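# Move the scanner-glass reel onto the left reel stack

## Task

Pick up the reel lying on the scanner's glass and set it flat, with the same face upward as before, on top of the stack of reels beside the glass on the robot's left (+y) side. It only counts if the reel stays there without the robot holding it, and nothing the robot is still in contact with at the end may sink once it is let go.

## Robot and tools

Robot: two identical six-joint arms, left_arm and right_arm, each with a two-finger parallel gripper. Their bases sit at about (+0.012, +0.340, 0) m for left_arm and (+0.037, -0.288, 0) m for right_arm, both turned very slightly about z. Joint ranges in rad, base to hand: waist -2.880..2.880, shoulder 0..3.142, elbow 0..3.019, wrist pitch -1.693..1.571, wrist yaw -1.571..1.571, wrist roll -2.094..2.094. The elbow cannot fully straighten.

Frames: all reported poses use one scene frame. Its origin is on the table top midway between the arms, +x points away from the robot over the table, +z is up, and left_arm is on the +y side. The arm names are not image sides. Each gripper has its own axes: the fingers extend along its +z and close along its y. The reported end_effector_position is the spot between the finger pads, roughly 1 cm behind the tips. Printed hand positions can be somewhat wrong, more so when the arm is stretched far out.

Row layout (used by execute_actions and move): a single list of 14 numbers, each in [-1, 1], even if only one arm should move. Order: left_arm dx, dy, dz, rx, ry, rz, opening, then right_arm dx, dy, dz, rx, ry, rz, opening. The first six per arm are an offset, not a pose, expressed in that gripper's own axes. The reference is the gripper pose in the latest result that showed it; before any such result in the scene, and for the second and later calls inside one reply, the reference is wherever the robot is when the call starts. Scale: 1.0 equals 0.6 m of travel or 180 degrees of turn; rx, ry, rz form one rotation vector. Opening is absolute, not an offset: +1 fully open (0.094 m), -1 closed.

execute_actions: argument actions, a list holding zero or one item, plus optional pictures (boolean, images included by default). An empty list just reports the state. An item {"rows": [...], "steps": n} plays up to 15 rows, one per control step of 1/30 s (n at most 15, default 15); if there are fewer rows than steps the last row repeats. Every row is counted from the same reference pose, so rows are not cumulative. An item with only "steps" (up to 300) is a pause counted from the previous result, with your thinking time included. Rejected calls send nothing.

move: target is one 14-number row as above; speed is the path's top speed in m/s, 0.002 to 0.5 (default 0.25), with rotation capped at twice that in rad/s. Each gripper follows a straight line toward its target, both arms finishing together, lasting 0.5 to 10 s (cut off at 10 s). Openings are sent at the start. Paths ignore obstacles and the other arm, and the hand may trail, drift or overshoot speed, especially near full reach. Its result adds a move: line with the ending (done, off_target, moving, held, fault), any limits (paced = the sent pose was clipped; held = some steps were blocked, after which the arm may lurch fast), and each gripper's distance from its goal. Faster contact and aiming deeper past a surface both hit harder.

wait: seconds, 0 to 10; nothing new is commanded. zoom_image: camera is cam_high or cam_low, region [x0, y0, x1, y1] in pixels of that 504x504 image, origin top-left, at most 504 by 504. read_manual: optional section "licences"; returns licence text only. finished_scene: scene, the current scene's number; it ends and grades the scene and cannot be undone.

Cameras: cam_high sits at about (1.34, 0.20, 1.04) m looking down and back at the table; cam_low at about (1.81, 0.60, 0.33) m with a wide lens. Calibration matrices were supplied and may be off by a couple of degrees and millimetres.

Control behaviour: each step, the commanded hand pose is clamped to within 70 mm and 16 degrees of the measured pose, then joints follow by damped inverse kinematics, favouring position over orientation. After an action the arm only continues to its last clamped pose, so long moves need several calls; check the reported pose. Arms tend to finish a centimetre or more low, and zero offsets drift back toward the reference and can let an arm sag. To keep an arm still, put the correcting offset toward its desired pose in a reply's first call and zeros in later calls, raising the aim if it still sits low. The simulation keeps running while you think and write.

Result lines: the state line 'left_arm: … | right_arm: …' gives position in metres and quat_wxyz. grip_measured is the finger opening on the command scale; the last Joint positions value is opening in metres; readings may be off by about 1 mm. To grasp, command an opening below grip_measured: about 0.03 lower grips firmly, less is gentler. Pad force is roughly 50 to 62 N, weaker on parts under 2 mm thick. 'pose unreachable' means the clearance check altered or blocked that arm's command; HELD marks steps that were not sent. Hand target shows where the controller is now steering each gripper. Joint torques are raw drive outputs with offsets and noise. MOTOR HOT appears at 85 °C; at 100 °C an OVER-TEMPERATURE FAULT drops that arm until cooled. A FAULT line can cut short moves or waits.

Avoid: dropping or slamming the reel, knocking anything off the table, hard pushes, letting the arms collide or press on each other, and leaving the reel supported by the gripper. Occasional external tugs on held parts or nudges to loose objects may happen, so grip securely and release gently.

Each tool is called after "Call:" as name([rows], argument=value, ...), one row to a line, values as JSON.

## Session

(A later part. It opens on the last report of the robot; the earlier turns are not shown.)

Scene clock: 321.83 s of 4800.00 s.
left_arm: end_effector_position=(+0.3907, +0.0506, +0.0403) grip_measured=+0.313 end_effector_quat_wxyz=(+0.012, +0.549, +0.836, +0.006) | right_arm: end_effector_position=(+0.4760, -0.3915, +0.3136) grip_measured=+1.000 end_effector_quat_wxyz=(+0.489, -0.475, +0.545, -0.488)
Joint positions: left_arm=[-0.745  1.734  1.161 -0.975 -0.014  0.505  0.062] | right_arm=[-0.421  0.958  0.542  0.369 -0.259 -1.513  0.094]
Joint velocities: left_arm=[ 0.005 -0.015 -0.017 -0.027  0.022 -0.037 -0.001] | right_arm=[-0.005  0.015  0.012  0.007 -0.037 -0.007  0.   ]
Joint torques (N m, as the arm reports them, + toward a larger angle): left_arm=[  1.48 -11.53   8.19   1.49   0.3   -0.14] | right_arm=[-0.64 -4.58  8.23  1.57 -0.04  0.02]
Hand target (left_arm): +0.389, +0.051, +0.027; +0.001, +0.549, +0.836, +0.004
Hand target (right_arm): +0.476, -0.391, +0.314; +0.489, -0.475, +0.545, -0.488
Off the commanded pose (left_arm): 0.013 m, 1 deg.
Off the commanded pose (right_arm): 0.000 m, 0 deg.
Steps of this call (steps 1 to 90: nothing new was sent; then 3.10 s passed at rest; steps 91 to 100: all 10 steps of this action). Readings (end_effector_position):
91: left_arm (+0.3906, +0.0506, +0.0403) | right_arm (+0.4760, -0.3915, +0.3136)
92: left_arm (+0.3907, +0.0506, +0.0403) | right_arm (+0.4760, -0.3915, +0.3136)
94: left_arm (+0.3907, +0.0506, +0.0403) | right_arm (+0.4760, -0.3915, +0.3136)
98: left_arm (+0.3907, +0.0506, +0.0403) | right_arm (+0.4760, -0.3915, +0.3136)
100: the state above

Call:
move(target=[0,0,-0.125,0,0,0,0.285,0,0,0,0,0,0,1], speed=0.08)

Call:
zoom_image(camera="cam_low", region=[295, 220, 365, 275])

Call:
zoom_image(camera="cam_high", region=[240, 180, 340, 280])

Scene clock: 328.40 s of 4800.00 s.
left_arm: end_effector_position=(+0.3701, +0.0670, +0.0812) grip_measured=+0.312 end_effector_quat_wxyz=(-0.025, +0.549, +0.835, +0.010) | right_arm: end_effector_position=(+0.4760, -0.3915, +0.3136) grip_measured=+1.000 end_effector_quat_wxyz=(+0.489, -0.475, +0.545, -0.488)
Joint positions: left_arm=[-0.745  1.662  1.187 -1.148 -0.016  0.505  0.062] | right_arm=[-0.421  0.958  0.542  0.369 -0.259 -1.513  0.094]
Joint velocities: left_arm=[-0.015  0.005  0.002 -0.022 -0.066 -0.051 -0.001] | right_arm=[-0.015  0.005  0.007 -0.002  0.037 -0.007  0.   ]
Joint torques (N m, as the arm reports them, + toward a larger angle): left_arm=[  1.05 -15.14  13.42   0.33   0.18  -0.17] | right_arm=[-0.64 -4.61  8.23  1.57 -0.04  0.01]
Hand target (left_arm): +0.386, +0.052, +0.115; +0.012, +0.549, +0.836, +0.006
Hand target (right_arm): +0.476, -0.391, +0.314; +0.489, -0.475, +0.545, -0.488
Off the commanded pose (left_arm): 0.042 m, 4 deg.
Off the commanded pose (right_arm): 0.000 m, 0 deg.
After step 90, 2.20 s passed at rest.
move: off_target (left_arm)

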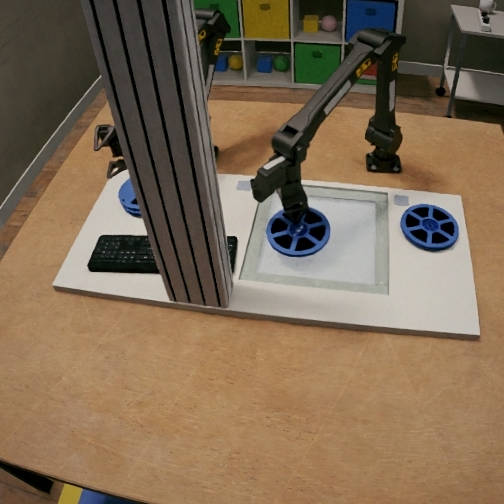

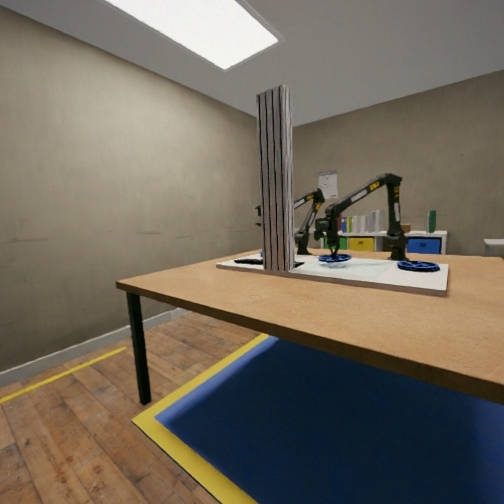

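Region (295, 220, 365, 275) of cam_low's 504x504 image, scaled by 7.200, with more detail than that image has; it fills the top 396 rows of this view, and the rest is white.

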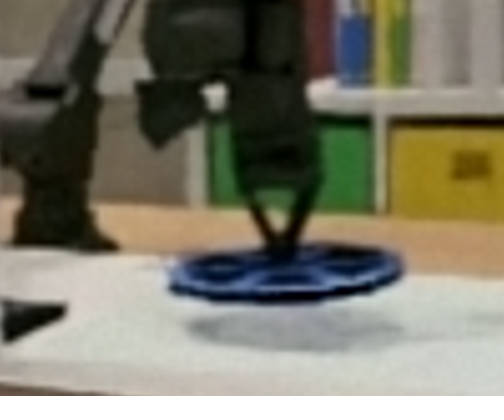

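Region (240, 180, 340, 280) of cam_high's 504x504 image, scaled by 5.040, with more detail than that image has.

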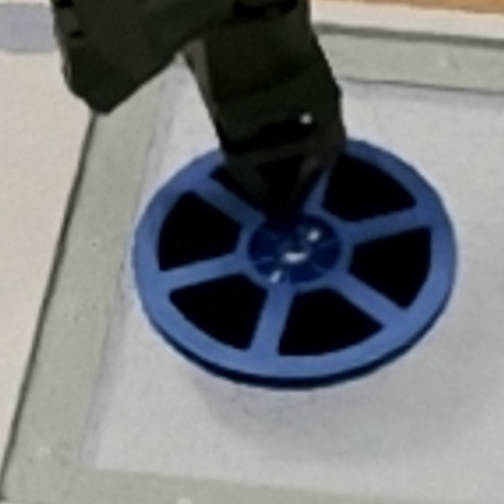

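Call:
move(target=[0.654,0.1115,-0.0563,-0.0108,-0.0211,-0.0005,0.285,0,0,0,0,0,0,1], speed=0.2)

Call:
zoom_image(camera="cam_low", region=[380, 225, 460, 285])

Call:
zoom_image(camera="cam_high", region=[385, 165, 485, 265])

Scene clock: 367.67 s of 4800.00 s.
left_arm: end_effector_position=(+0.2785, +0.4454, +0.1173) grip_measured=+0.312 end_effector_quat_wxyz=(+0.014, +0.541, +0.841, -0.014) | right_arm: end_effector_position=(+0.4760, -0.3915, +0.3136) grip_measured=+1.000 end_effector_quat_wxyz=(+0.489, -0.475, +0.545, -0.488)
Joint positions: left_arm=[ 0.311  1.164  0.782 -1.198  0.038  1.544  0.062] | right_arm=[-0.421  0.958  0.542  0.369 -0.259 -1.513  0.094]
Joint velocities: left_arm=[-0.005 -0.005 -0.002  0.002  0.007  0.007 -0.   ] | right_arm=[-0.005  0.005 -0.007  0.012 -0.066  0.022  0.   ]
Joint torques (N m, as the arm reports them, + toward a larger angle): left_arm=[ 1.32 -7.48 10.73  0.35  0.32 -0.05] | right_arm=[-0.64 -4.57  8.24  1.56 -0.04  0.02]
Hand target (left_arm): +0.284, +0.447, +0.130; +0.023, +0.549, +0.836, -0.004
Hand target (right_arm): +0.476, -0.391, +0.314; +0.489, -0.475, +0.545, -0.488
Off the commanded pose (left_arm): 0.019 m, 3 deg.
Off the commanded pose (right_arm): 0.000 m, 0 deg.
After step 90, 33.63 s passed at rest.
move: off_target (left_arm)

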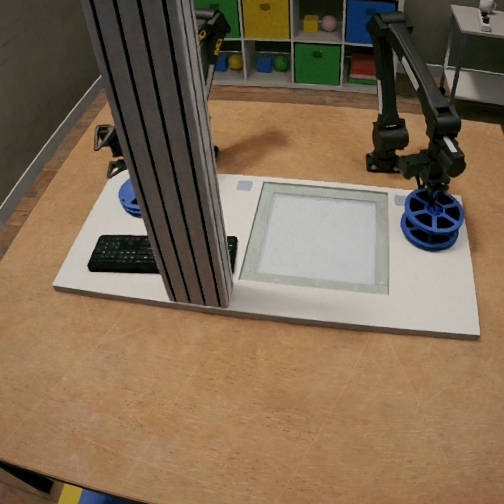

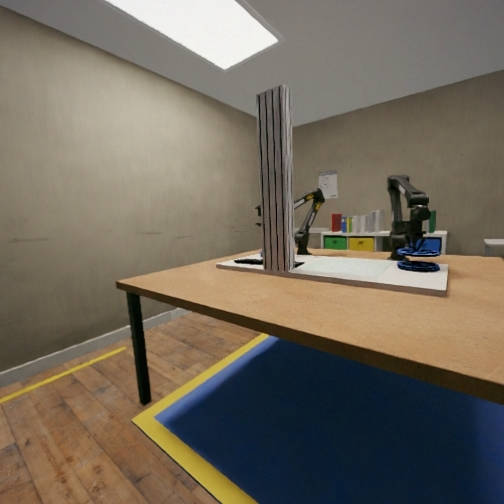

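Region (380, 225, 460, 285) of cam_low's 504x504 image, scaled by 6.300, with more detail than that image has; it fills the top 378 rows of this view, and the rest is white.

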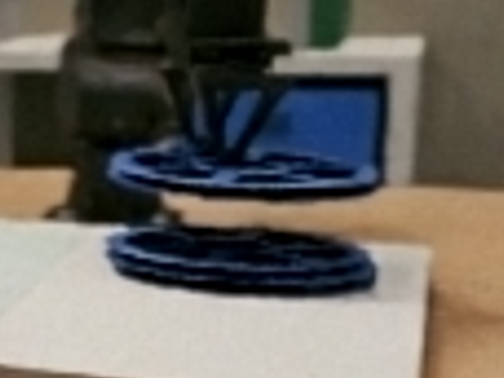

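Region (385, 165, 485, 265) of cam_high's 504x504 image, scaled by 5.040, with more detail than that image has.

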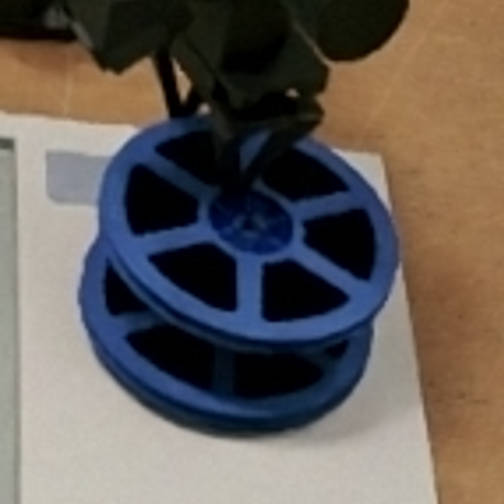

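Call:
move(target=[0.0035,-0.001,0.075,-0.0064,0,0,0.285,0,0,0,0,0,0,1], speed=0.08)

Call:
zoom_image(camera="cam_low", region=[390, 240, 450, 280])

Call:
zoom_image(camera="cam_high", region=[390, 180, 470, 260])

Scene clock: 393.07 s of 4800.00 s.
left_arm: end_effector_position=(+0.2733, +0.4432, +0.0738) grip_measured=+0.312 end_effector_quat_wxyz=(+0.016, +0.543, +0.840, -0.011) | right_arm: end_effector_position=(+0.4760, -0.3915, +0.3136) grip_measured=+1.000 end_effector_quat_wxyz=(+0.489, -0.475, +0.545, -0.488)
Joint positions: left_arm=[ 0.311  1.204  0.686 -1.054  0.038  1.547  0.062] | right_arm=[-0.421  0.958  0.542  0.369 -0.259 -1.513  0.094]
Joint velocities: left_arm=[-0.024  0.015 -0.002 -0.027 -0.007  0.037  0.001] | right_arm=[-0.015 -0.005  0.002 -0.002  0.022 -0.037  0.   ]
Joint torques (N m, as the arm reports them, + toward a larger angle): left_arm=[ 1.4  -4.97  8.8   1.94  0.17 -0.14] | right_arm=[-0.6  -4.58  8.23  1.56 -0.04  0.02]
Hand target (left_arm): +0.278, +0.446, +0.072; +0.019, +0.541, +0.841, -0.006
Hand target (right_arm): +0.476, -0.391, +0.314; +0.489, -0.475, +0.545, -0.488
Off the commanded pose (left_arm): 0.005 m, 1 deg.
Off the commanded pose (right_arm): 0.000 m, 0 deg.
After step 90, 21.50 s passed at rest.
move: done

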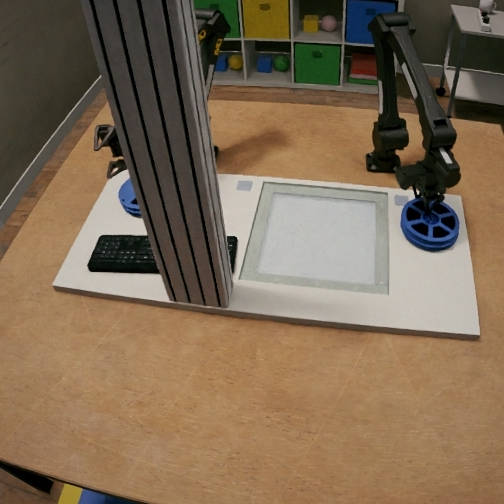

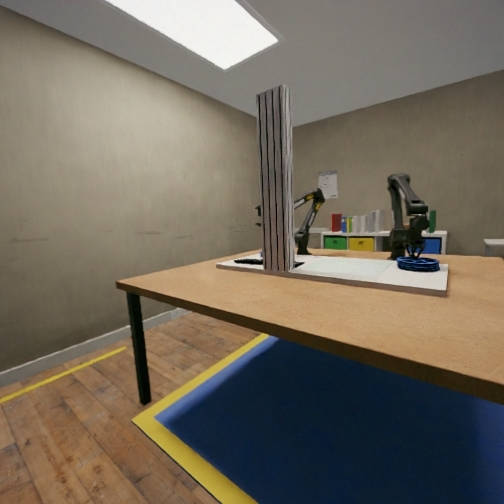

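Region (390, 240, 450, 280) of cam_low's 504x504 image, scaled by 8.400, with more detail than that image has.

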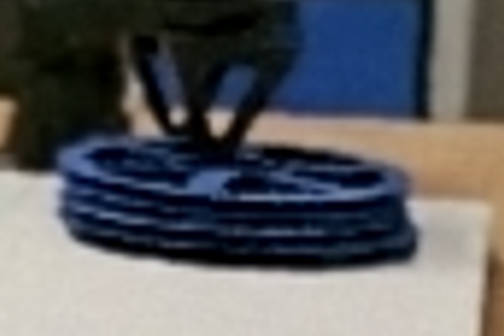

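Region (390, 180, 470, 260) of cam_high's 504x504 image, scaled by 6.300, with more detail than that image has.

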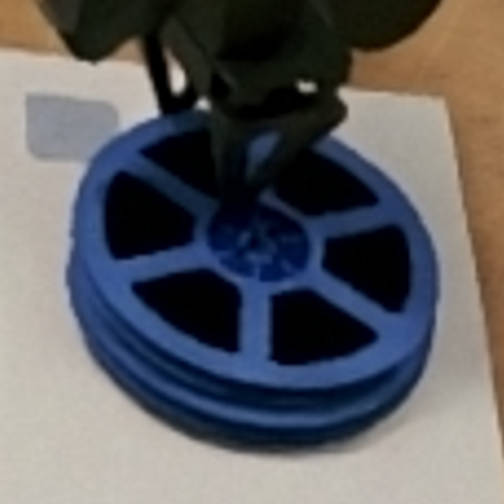

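Call:
execute_actions([
  {"rows":[[0.001,0.0105,0.003,-0.0048,0,0,0.285,0,0,0,0,0,0,1],[0.001,0.012,0.003,-0.0059,0,0,0.285,0,0,0,0,0,0,1],[0.001,0.0135,0.003,-0.007,0,0,0.285,0,0,0,0,0,0,1],[0.001,0.015,0.003,-0.0081,0,0,0.285,0,0,0,0,0,0,1],[0.001,0.0165,0.003,-0.0092,0,0,0.285,0,0,0,0,0,0,1],[0.001,0.018,0.003,-0.0103,0,0,0.285,0,0,0,0,0,0,1],[0.001,0.018,0.004,-0.0103,0,0,0.285,0,0,0,0,0,0,1],[0.001,0.018,0.005,-0.0103,0,0,0.285,0,0,0,0,0,0,1],[0.001,0.018,0.006,-0.0103,0,0,0.285,0,0,0,0,0,0,1],[0.001,0.018,0.007,-0.0103,0,0,0.285,0,0,0,0,0,0,1],[0.001,0.018,0.008,-0.0103,0,0,0.285,0,0,0,0,0,0,1],[0.001,0.018,0.009,-0.0103,0,0,0.285,0,0,0,0,0,0,1],[0.001,0.018,0.010,-0.0103,0,0,0.285,0,0,0,0,0,0,1],[0.001,0.018,0.011,-0.0103,0,0,0.285,0,0,0,0,0,0,1]],"steps":15},
], pictures=false)

Call:
execute_actions([
  {"steps":8},
])

Call:
zoom_image(camera="cam_low", region=[390, 240, 450, 280])

Call:
zoom_image(camera="cam_high", region=[390, 180, 470, 260])

Scene clock: 420.83 s of 4800.00 s.
left_arm: end_effector_position=(+0.2810, +0.4464, +0.0726) grip_measured=+0.312 end_effector_quat_wxyz=(+0.024, +0.543, +0.840, +0.001) | right_arm: end_effector_position=(+0.4760, -0.3915, +0.3136) grip_measured=+1.000 end_effector_quat_wxyz=(+0.489, -0.475, +0.545, -0.488)
Joint positions: left_arm=[ 0.311  1.209  0.686 -1.019  0.038  1.547  0.062] | right_arm=[-0.421  0.958  0.542  0.369 -0.259 -1.513  0.094]
Joint velocities: left_arm=[-0.005  0.044  0.002  0.042  0.022 -0.051  0.001] | right_arm=[-0.005  0.005  0.017 -0.017 -0.022  0.051  0.   ]
Joint torques (N m, as the arm reports them, + toward a larger angle): left_arm=[ 1.48 -6.56  8.18  1.87  0.17 -0.14] | right_arm=[-0.65 -4.57  8.24  1.56 -0.04  0.02]
Hand target (left_arm): +0.283, +0.448, +0.067; +0.025, +0.542, +0.840, +0.002
Hand target (right_arm): +0.476, -0.391, +0.314; +0.489, -0.475, +0.545, -0.488
Off the commanded pose (left_arm): 0.006 m, 0 deg.
Off the commanded pose (right_arm): 0.000 m, 0 deg.
Steps of this call (steps 1 to 90: nothing new was sent; then 24.27 s passed at rest; steps 91 to 105: all 15 steps of this action). Readings (end_effector_position):
91: left_arm (+0.2735, +0.4433, +0.0738) | right_arm (+0.4760, -0.3915, +0.3136)
92: left_arm (+0.2739, +0.4434, +0.0738) | right_arm (+0.4760, -0.3915, +0.3136)
94: left_arm (+0.2751, +0.4439, +0.0738) | right_arm (+0.4760, -0.3915, +0.3136)
98: left_arm (+0.2780, +0.4452, +0.0738) | right_arm (+0.4760, -0.3915, +0.3136)
105: the state above

Scene clock: 421.10 s of 4800.00 s.
left_arm: end_effector_position=(+0.2814, +0.4466, +0.0719) grip_measured=+0.312 end_effector_quat_wxyz=(+0.024, +0.543, +0.840, +0.001) | right_arm: end_effector_position=(+0.4760, -0.3915, +0.3136) grip_measured=+1.000 end_effector_quat_wxyz=(+0.489, -0.475, +0.545, -0.488)
Joint positions: left_arm=[ 0.311  1.211  0.686 -1.017  0.038  1.547  0.062] | right_arm=[-0.421  0.958  0.542  0.369 -0.259 -1.513  0.094]
Joint velocities: left_arm=[-0.005 -0.015  0.012 -0.007  0.11  -0.051  0.   ] | right_arm=[-0.005 -0.015  0.007  0.017 -0.007  0.037  0.   ]
Joint torques (N m, as the arm reports them, + toward a larger angle): left_arm=[ 1.12 -5.4   8.07  2.01  0.18 -0.13] | right_arm=[-0.64 -4.57  8.24  1.56 -0.04  0.02]
Hand target (left_arm): +0.283, +0.448, +0.067; +0.025, +0.542, +0.840, +0.002
Hand target (right_arm): +0.476, -0.391, +0.314; +0.489, -0.475, +0.545, -0.488
Off the commanded pose (left_arm): 0.005 m, 0 deg.
Off the commanded pose (right_arm): 0.000 m, 0 deg.
Steps of this call (steps 1 to 8: nothing new was sent). Readings (end_effector_position):
1: left_arm (+0.2812, +0.4465, +0.0723) | right_arm (+0.4760, -0.3915, +0.3136)
2: left_arm (+0.2813, +0.4466, +0.0721) | right_arm (+0.4760, -0.3915, +0.3136)
4: left_arm (+0.2814, +0.4466, +0.0719) | right_arm (+0.4760, -0.3915, +0.3136)
8: the state above

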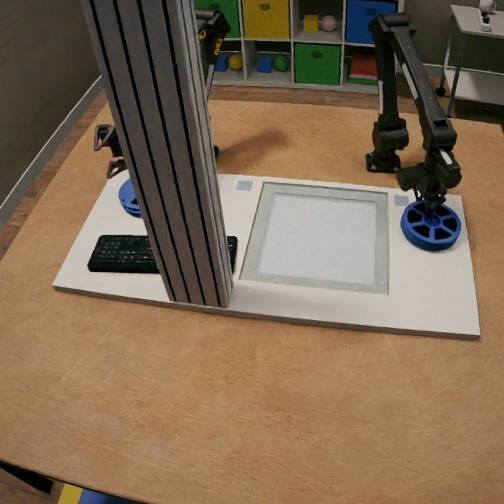

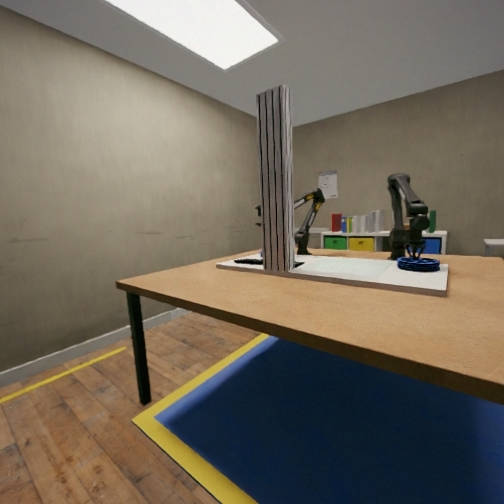

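Region (390, 240, 450, 280) of cam_low's 504x504 image, scaled by 8.400, with more detail than that image has.

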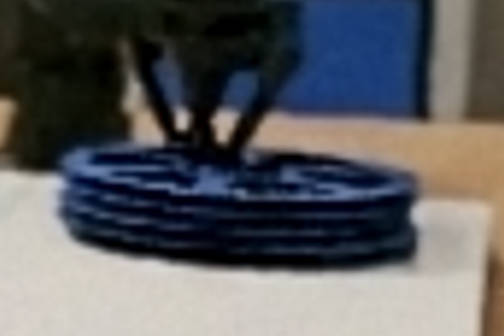

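Region (390, 180, 470, 260) of cam_high's 504x504 image, scaled by 6.300, with more detail than that image has.

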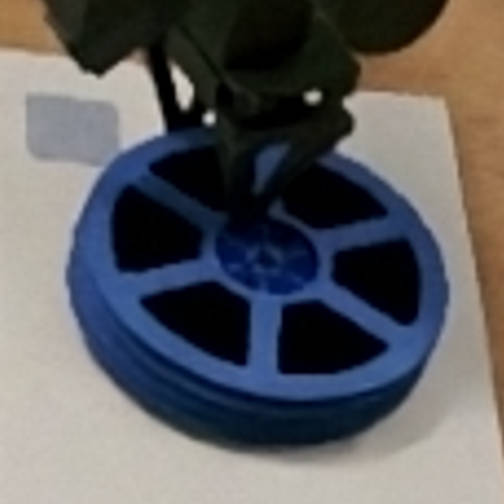

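Call:
execute_actions([
  {"rows":[[0.001,0.0027,0.0092,-0.001,0,0,0.285,0,0,0,0,0,0,1],[0.001,0.0022,0.0104,-0.001,0,0,0.285,0,0,0,0,0,0,1],[0.001,0.0017,0.0116,-0.001,0,0,0.285,0,0,0,0,0,0,1],[0.001,0.0012,0.0128,-0.001,0,0,0.285,0,0,0,0,0,0,1],[0.001,0.0007,0.014,-0.001,0,0,0.285,0,0,0,0,0,0,1],[0.001,0.0002,0.0152,-0.001,0,0,0.285,0,0,0,0,0,0,1],[0.001,-0.0003,0.0164,-0.001,0,0,0.285,0,0,0,0,0,0,1],[0.001,-0.0008,0.0176,-0.001,0,0,0.285,0,0,0,0,0,0,1],[0.001,-0.0013,0.0188,-0.001,0,0,0.285,0,0,0,0,0,0,1],[0.001,-0.0017,0.02,-0.001,0,0,0.285,0,0,0,0,0,0,1],[0.001,-0.0017,0.0212,-0.001,0,0,0.285,0,0,0,0,0,0,1],[0.001,-0.0017,0.0224,-0.001,0,0,0.285,0,0,0,0,0,0,1]],"steps":15},
], pictures=false)

Call:
execute_actions([
  {"steps":6},
])

Call:
zoom_image(camera="cam_low", region=[390, 240, 450, 280])

Call:
zoom_image(camera="cam_high", region=[390, 180, 470, 260])

Scene clock: 435.10 s of 4800.00 s.
left_arm: end_effector_position=(+0.2781, +0.4452, +0.0636) grip_measured=+0.312 end_effector_quat_wxyz=(+0.024, +0.543, +0.840, +0.001) | right_arm: end_effector_position=(+0.4760, -0.3915, +0.3136) grip_measured=+1.000 end_effector_quat_wxyz=(+0.489, -0.475, +0.545, -0.488)
Joint positions: left_arm=[ 0.311  1.215  0.664 -0.991  0.038  1.547  0.062] | right_arm=[-0.421  0.958  0.542  0.369 -0.259 -1.513  0.094]
Joint velocities: left_arm=[-0.015 -0.005 -0.002 -0.002 -0.037 -0.051 -0.001] | right_arm=[-0.005  0.005 -0.002 -0.007 -0.007 -0.007  0.   ]
Joint torques (N m, as the arm reports them, + toward a larger angle): left_arm=[ 1.43 -5.38  8.1   2.09  0.18 -0.12] | right_arm=[-0.66 -4.54  8.24  1.57 -0.04  0.02]
Hand target (left_arm): +0.281, +0.447, +0.059; +0.025, +0.543, +0.840, +0.003
Hand target (right_arm): +0.476, -0.391, +0.314; +0.489, -0.475, +0.545, -0.488
Off the commanded pose (left_arm): 0.006 m, 0 deg.
Off the commanded pose (right_arm): 0.000 m, 0 deg.
Steps of this call (steps 1 to 90: nothing new was sent; then 10.50 s passed at rest; steps 91 to 105: all 15 steps of this action). Readings (end_effector_position):
91: left_arm (+0.2814, +0.4466, +0.0718) | right_arm (+0.4760, -0.3915, +0.3136)
92: left_arm (+0.2812, +0.4465, +0.0713) | right_arm (+0.4760, -0.3915, +0.3136)
94: left_arm (+0.2804, +0.4462, +0.0699) | right_arm (+0.4760, -0.3915, +0.3136)
98: left_arm (+0.2784, +0.4454, +0.0666) | right_arm (+0.4760, -0.3915, +0.3136)
105: the state above

Scene clock: 435.30 s of 4800.00 s.
left_arm: end_effector_position=(+0.2781, +0.4452, +0.0636) grip_measured=+0.312 end_effector_quat_wxyz=(+0.024, +0.543, +0.840, +0.001) | right_arm: end_effector_position=(+0.4760, -0.3915, +0.3136) grip_measured=+1.000 end_effector_quat_wxyz=(+0.489, -0.475, +0.545, -0.488)
Joint positions: left_arm=[ 0.311  1.215  0.664 -0.991  0.038  1.547  0.062] | right_arm=[-0.421  0.958  0.542  0.369 -0.259 -1.513  0.094]
Joint velocities: left_arm=[ 0.015 -0.005 -0.007  0.002 -0.051  0.081  0.002] | right_arm=[-0.005 -0.005 -0.012  0.012  0.022  0.022  0.   ]
Joint torques (N m, as the arm reports them, + toward a larger angle): left_arm=[ 1.39 -5.14  8.13  2.18  0.19 -0.12] | right_arm=[-0.63 -4.55  8.24  1.56 -0.04  0.02]
Hand target (left_arm): +0.281, +0.447, +0.059; +0.025, +0.543, +0.840, +0.003
Hand target (right_arm): +0.476, -0.391, +0.314; +0.489, -0.475, +0.545, -0.488
Off the commanded pose (left_arm): 0.006 m, 0 deg.
Off the commanded pose (right_arm): 0.000 m, 0 deg.
Steps of this call (steps 1 to 6: nothing new was sent). Readings (end_effector_position):
1: left_arm (+0.2781, +0.4452, +0.0636) | right_arm (+0.4760, -0.3915, +0.3136)
2: left_arm (+0.2781, +0.4452, +0.0636) | right_arm (+0.4760, -0.3915, +0.3136)
4: left_arm (+0.2781, +0.4452, +0.0636) | right_arm (+0.4760, -0.3915, +0.3136)
6: the state above

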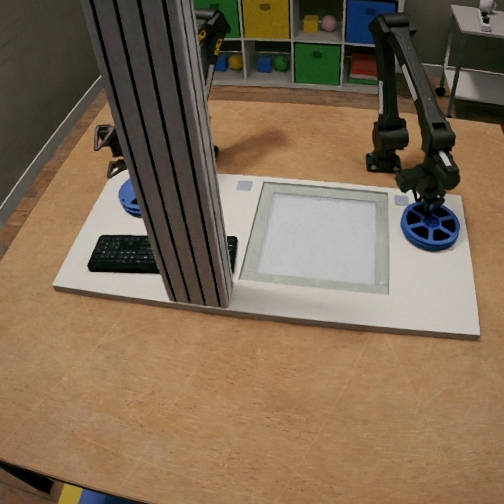

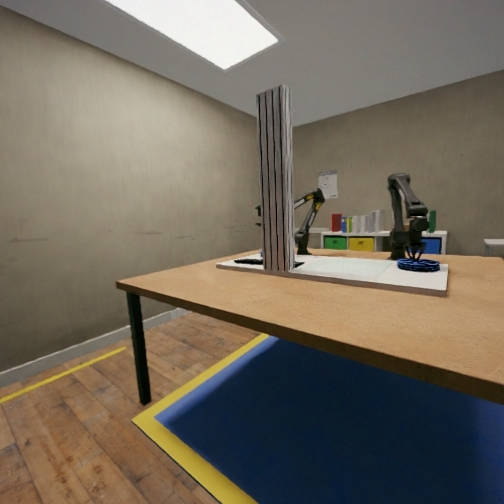

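Region (390, 240, 450, 280) of cam_low's 504x504 image, scaled by 8.400, with more detail than that image has.

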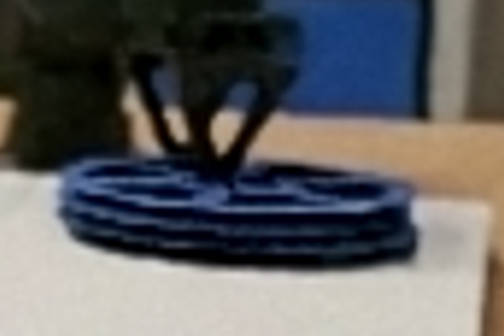

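Region (390, 180, 470, 260) of cam_high's 504x504 image, scaled by 6.300, with more detail than that image has.

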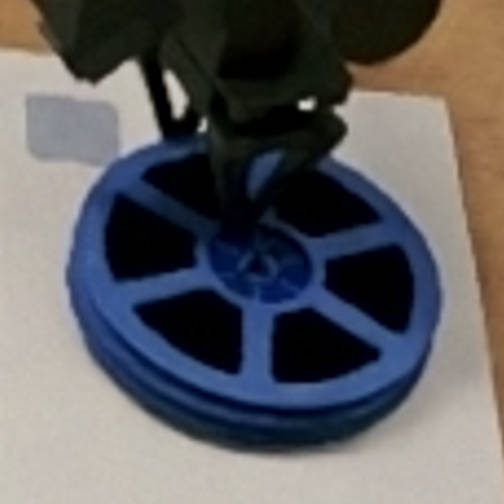

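Call:
execute_actions([
  {"rows":[[0.001,0.005,0.010,-0.001,0,0,0.285,0,0,0,0,0,0,1],[0.001,0.005,0.012,0,0,0,0.285,0,0,0,0,0,0,1],[0.001,0.005,0.014,0.001,0,0,0.285,0,0,0,0,0,0,1],[0.001,0.005,0.016,0.002,0,0,0.285,0,0,0,0,0,0,1],[0.001,0.005,0.016,0.002,0,0,0.285,0,0,0,0,0,0,1],[0.001,0.005,0.016,0.002,0,0,0.285,0,0,0,0,0,0,1],[0.001,0.005,0.016,0.002,0,0,0.285,0,0,0,0,0,0,1],[0.001,0.005,0.016,0.002,0,0,0.285,0,0,0,0,0,0,1]],"steps":10},
], pictures=false)

Scene clock: 451.07 s of 4800.00 s.
left_arm: end_effector_position=(+0.2780, +0.4452, +0.0632) grip_measured=+0.312 end_effector_quat_wxyz=(+0.024, +0.543, +0.840, +0.001) | right_arm: end_effector_position=(+0.4760, -0.3915, +0.3136) grip_measured=+1.000 end_effector_quat_wxyz=(+0.489, -0.475, +0.545, -0.488)
Joint positions: left_arm=[ 0.311  1.217  0.664 -0.991  0.038  1.547  0.062] | right_arm=[-0.421  0.958  0.542  0.369 -0.259 -1.513  0.094]
Joint velocities: left_arm=[-0.015 -0.005  0.007  0.002  0.051 -0.066 -0.002] | right_arm=[-0.015  0.005  0.007  0.007 -0.007  0.007  0.   ]
Joint torques (N m, as the arm reports them, + toward a larger angle): left_arm=[ 1.39 -4.24  8.08  2.43  0.17 -0.12] | right_arm=[-0.62 -4.58  8.24  1.57 -0.04  0.02]
Hand target (left_arm): +0.281, +0.447, +0.054; +0.022, +0.543, +0.840, -0.002
Hand target (right_arm): +0.476, -0.391, +0.314; +0.489, -0.475, +0.545, -0.488
Off the commanded pose (left_arm): 0.010 m, 0 deg.
Off the commanded pose (right_arm): 0.000 m, 0 deg.
Steps of this call (steps 1 to 90: nothing new was sent; then 12.43 s passed at rest; steps 91 to 100: all 10 steps of this action). Readings (end_effector_position):
91: left_arm (+0.2781, +0.4452, +0.0636) | right_arm (+0.4760, -0.3915, +0.3136)
92: left_arm (+0.2781, +0.4452, +0.0635) | right_arm (+0.4760, -0.3915, +0.3136)
94: left_arm (+0.2780, +0.4452, +0.0633) | right_arm (+0.4760, -0.3915, +0.3136)
98: left_arm (+0.2780, +0.4452, +0.0632) | right_arm (+0.4760, -0.3915, +0.3136)
100: the state above

Call:
execute_actions([
  {"rows":[[0,0,0.004,0,0,0,0.30,0,0,0,0,0,0,1],[0,0,0,0,0,0,0.315,0,0,0,0,0,0,1],[0,0,0,0,0,0,0.33,0,0,0,0,0,0,1],[0,0,0,0,0,0,0.345,0,0,0,0,0,0,1],[0,0,0,0,0,0,0.36,0,0,0,0,0,0,1],[0,0,0,0,0,0,0.38,0,0,0,0,0,0,1],[0,0,0,0,0,0,0.41,0,0,0,0,0,0,1],[0,0.0011,-0.0044,-0.0032,0,0,0.44,0,0,0,0,0,0,1],[0,0.0022,-0.0088,-0.0064,0,0,0.47,0,0,0,0,0,0,1],[0,0.0033,-0.0133,-0.0095,0,0,0.5,0,0,0,0,0,0,1],[0,0.0045,-0.0177,-0.0127,0,0,0.53,0,0,0,0,0,0,1],[0,0.0056,-0.0221,-0.0159,0,0,0.55,0,0,0,0,0,0,1],[0,0.0067,-0.0265,-0.0191,0,0,0.55,0,0,0,0,0,0,1],[0,0.0078,-0.0309,-0.0223,0,0,0.55,0,0,0,0,0,0,1],[0,0.0089,-0.0353,-0.0255,0,0,0.55,0,0,0,0,0,0,1]],"steps":15},
], pictures=false)

Call:
execute_actions([
  {"steps":8},
])

Call:
zoom_image(camera="cam_low", region=[390, 240, 450, 280])

Scene clock: 463.87 s of 4800.00 s.
left_arm: end_effector_position=(+0.2798, +0.4459, +0.0715) grip_measured=+0.548 end_effector_quat_wxyz=(+0.032, +0.543, +0.839, +0.013) | right_arm: end_effector_position=(+0.4760, -0.3915, +0.3136) grip_measured=+1.000 end_effector_quat_wxyz=(+0.489, -0.475, +0.545, -0.488)
Joint positions: left_arm=[ 0.311  1.186  0.664 -0.991  0.038  1.547  0.073] | right_arm=[-0.421  0.958  0.542  0.369 -0.259 -1.513  0.094]
Joint velocities: left_arm=[ 0.005 -0.317 -0.002  0.012 -0.051  0.022  0.001] | right_arm=[-0.005  0.005  0.007 -0.012 -0.022 -0.007  0.   ]
Joint torques (N m, as the arm reports them, + toward a larger angle): left_arm=[ 1.46 -7.64  8.44  1.34  0.14 -0.16] | right_arm=[-0.64 -4.57  8.24  1.56 -0.04  0.02]
Hand target (left_arm): +0.282, +0.447, +0.084; +0.046, +0.542, +0.839, +0.034
Hand target (right_arm): +0.476, -0.391, +0.314; +0.489, -0.475, +0.545, -0.488
Off the commanded pose (left_arm): 0.013 m, 3 deg.
Off the commanded pose (right_arm): 0.000 m, 0 deg.
Steps of this call (steps 1 to 90: nothing new was sent; then 9.30 s passed at rest; steps 91 to 105: all 15 steps of this action). Readings (end_effector_position):
91: left_arm (+0.2780, +0.4452, +0.0632) | right_arm (+0.4760, -0.3915, +0.3136)
92: left_arm (+0.2780, +0.4452, +0.0632) | right_arm (+0.4760, -0.3915, +0.3136)
94: left_arm (+0.2780, +0.4452, +0.0632) | right_arm (+0.4760, -0.3915, +0.3136)
98: left_arm (+0.2780, +0.4452, +0.0633) | right_arm (+0.4760, -0.3915, +0.3136)
105: the state above

Scene clock: 464.13 s of 4800.00 s.
left_arm: end_effector_position=(+0.2817, +0.4467, +0.0815) grip_measured=+0.548 end_effector_quat_wxyz=(+0.043, +0.543, +0.838, +0.029) | right_arm: end_effector_position=(+0.4760, -0.3915, +0.3136) grip_measured=+1.000 end_effector_quat_wxyz=(+0.489, -0.475, +0.545, -0.488)
Joint positions: left_arm=[ 0.311  1.148  0.664 -0.991  0.038  1.547  0.073] | right_arm=[-0.421  0.958  0.542  0.369 -0.259 -1.513  0.094]
Joint velocities: left_arm=[-0.015 -0.015 -0.002 -0.007  0.037 -0.022 -0.   ] | right_arm=[-0.015 -0.005 -0.007 -0.002 -0.022 -0.037  0.   ]
Joint torques (N m, as the arm reports them, + toward a larger angle): left_arm=[ 1.55 -6.32  8.41  1.28  0.16 -0.14] | right_arm=[-0.63 -4.6   8.23  1.56 -0.04  0.02]
Hand target (left_arm): +0.282, +0.447, +0.083; +0.046, +0.542, +0.839, +0.034
Hand target (right_arm): +0.476, -0.391, +0.314; +0.489, -0.475, +0.545, -0.488
Off the commanded pose (left_arm): 0.003 m, 1 deg.
Off the commanded pose (right_arm): 0.000 m, 0 deg.
Steps of this call (steps 1 to 8: nothing new was sent). Readings (end_effector_position):
1: left_arm (+0.2804, +0.4462, +0.0742) | right_arm (+0.4760, -0.3915, +0.3136)
2: left_arm (+0.2809, +0.4464, +0.0769) | right_arm (+0.4760, -0.3915, +0.3136)
4: left_arm (+0.2815, +0.4467, +0.0805) | right_arm (+0.4760, -0.3915, +0.3136)
8: the state above

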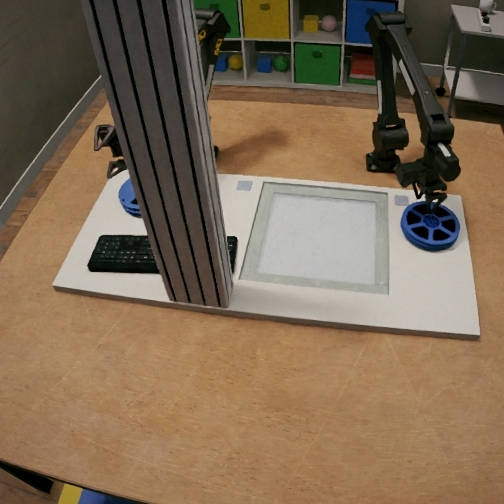

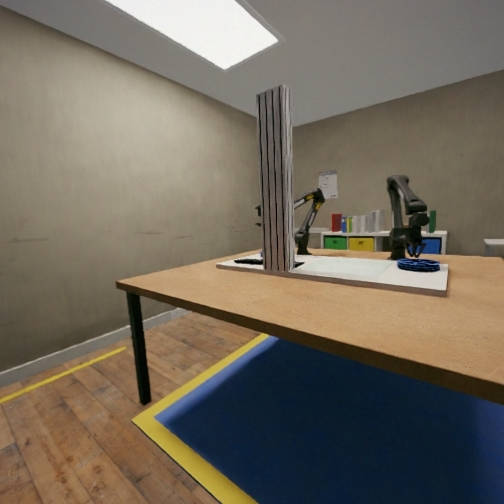

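Region (390, 240, 450, 280) of cam_low's 504x504 image, scaled by 8.400, with more detail than that image has.

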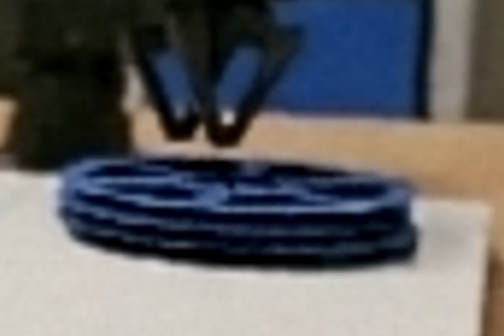

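Released cleanly. Lifting a bit further clear and checking the stack.

Call:
move(target=[0,0.01,-0.11,-0.07,0,0,0.55,0,0,0,0,0,0,1], speed=0.2)

Call:
zoom_image(camera="cam_high", region=[390, 180, 470, 260])

Call:
zoom_image(camera="cam_low", region=[390, 240, 450, 280])

Scene clock: 471.60 s of 4800.00 s.
left_arm: end_effector_position=(+0.2833, +0.4474, +0.1448) grip_measured=+0.548 end_effector_quat_wxyz=(+0.106, +0.538, +0.827, +0.122) | right_arm: end_effector_position=(+0.4760, -0.3915, +0.3136) grip_measured=+1.000 end_effector_quat_wxyz=(+0.489, -0.475, +0.545, -0.488)
Joint positions: left_arm=[ 0.311  0.912  0.664 -1.001  0.038  1.547  0.073] | right_arm=[-0.421  0.958  0.542  0.369 -0.259 -1.513  0.094]
Joint velocities: left_arm=[ 0.005  0.005 -0.017  0.002  0.022  0.022  0.001] | right_arm=[-0.015 -0.005 -0.002  0.002 -0.037  0.022  0.   ]
Joint torques (N m, as the arm reports them, + toward a larger angle): left_arm=[ 1.93 -4.52  9.97  0.98  0.16 -0.17] | right_arm=[-0.62 -4.6   8.24  1.57 -0.04  0.02]
Hand target (left_arm): +0.280, +0.448, +0.146; +0.104, +0.536, +0.829, +0.120
Hand target (right_arm): +0.476, -0.391, +0.314; +0.489, -0.475, +0.545, -0.488
Off the commanded pose (left_arm): 0.004 m, 1 deg.
Off the commanded pose (right_arm): 0.000 m, 0 deg.
After step 90, 3.57 s passed at rest.
move: done

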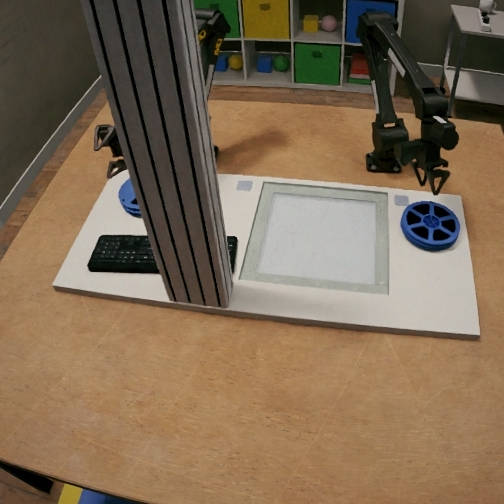

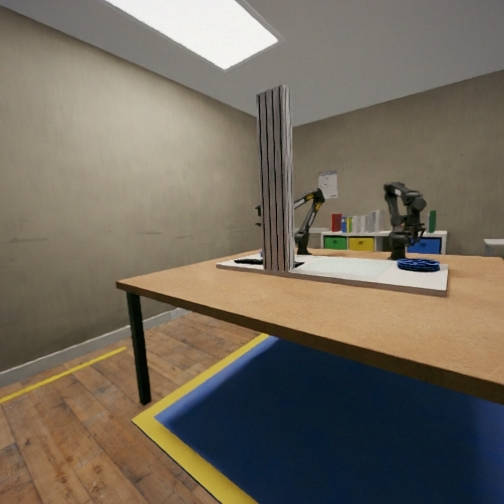

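Region (390, 180, 470, 260) of cam_high's 504x504 image, scaled by 6.300, with more detail than that image has.

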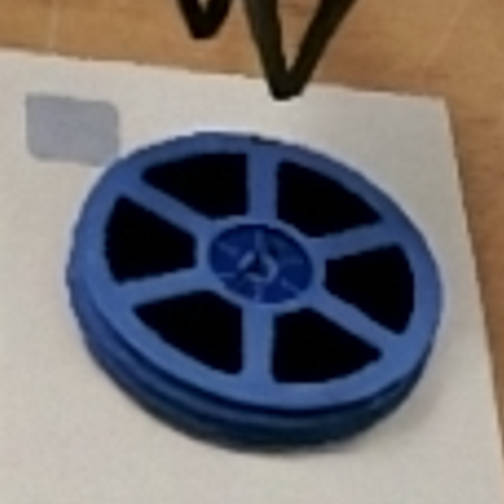

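Region (390, 240, 450, 280) of cam_low's 504x504 image, scaled by 8.400, with more detail than that image has.

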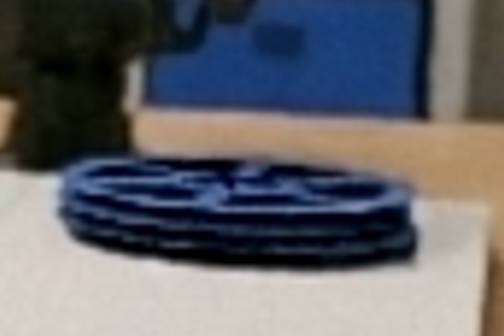

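The reel sits flat and aligned on the pile, and the gripper is clear of it.

Call:
finished_scene(scene=1)

The scene is finished: the task was done.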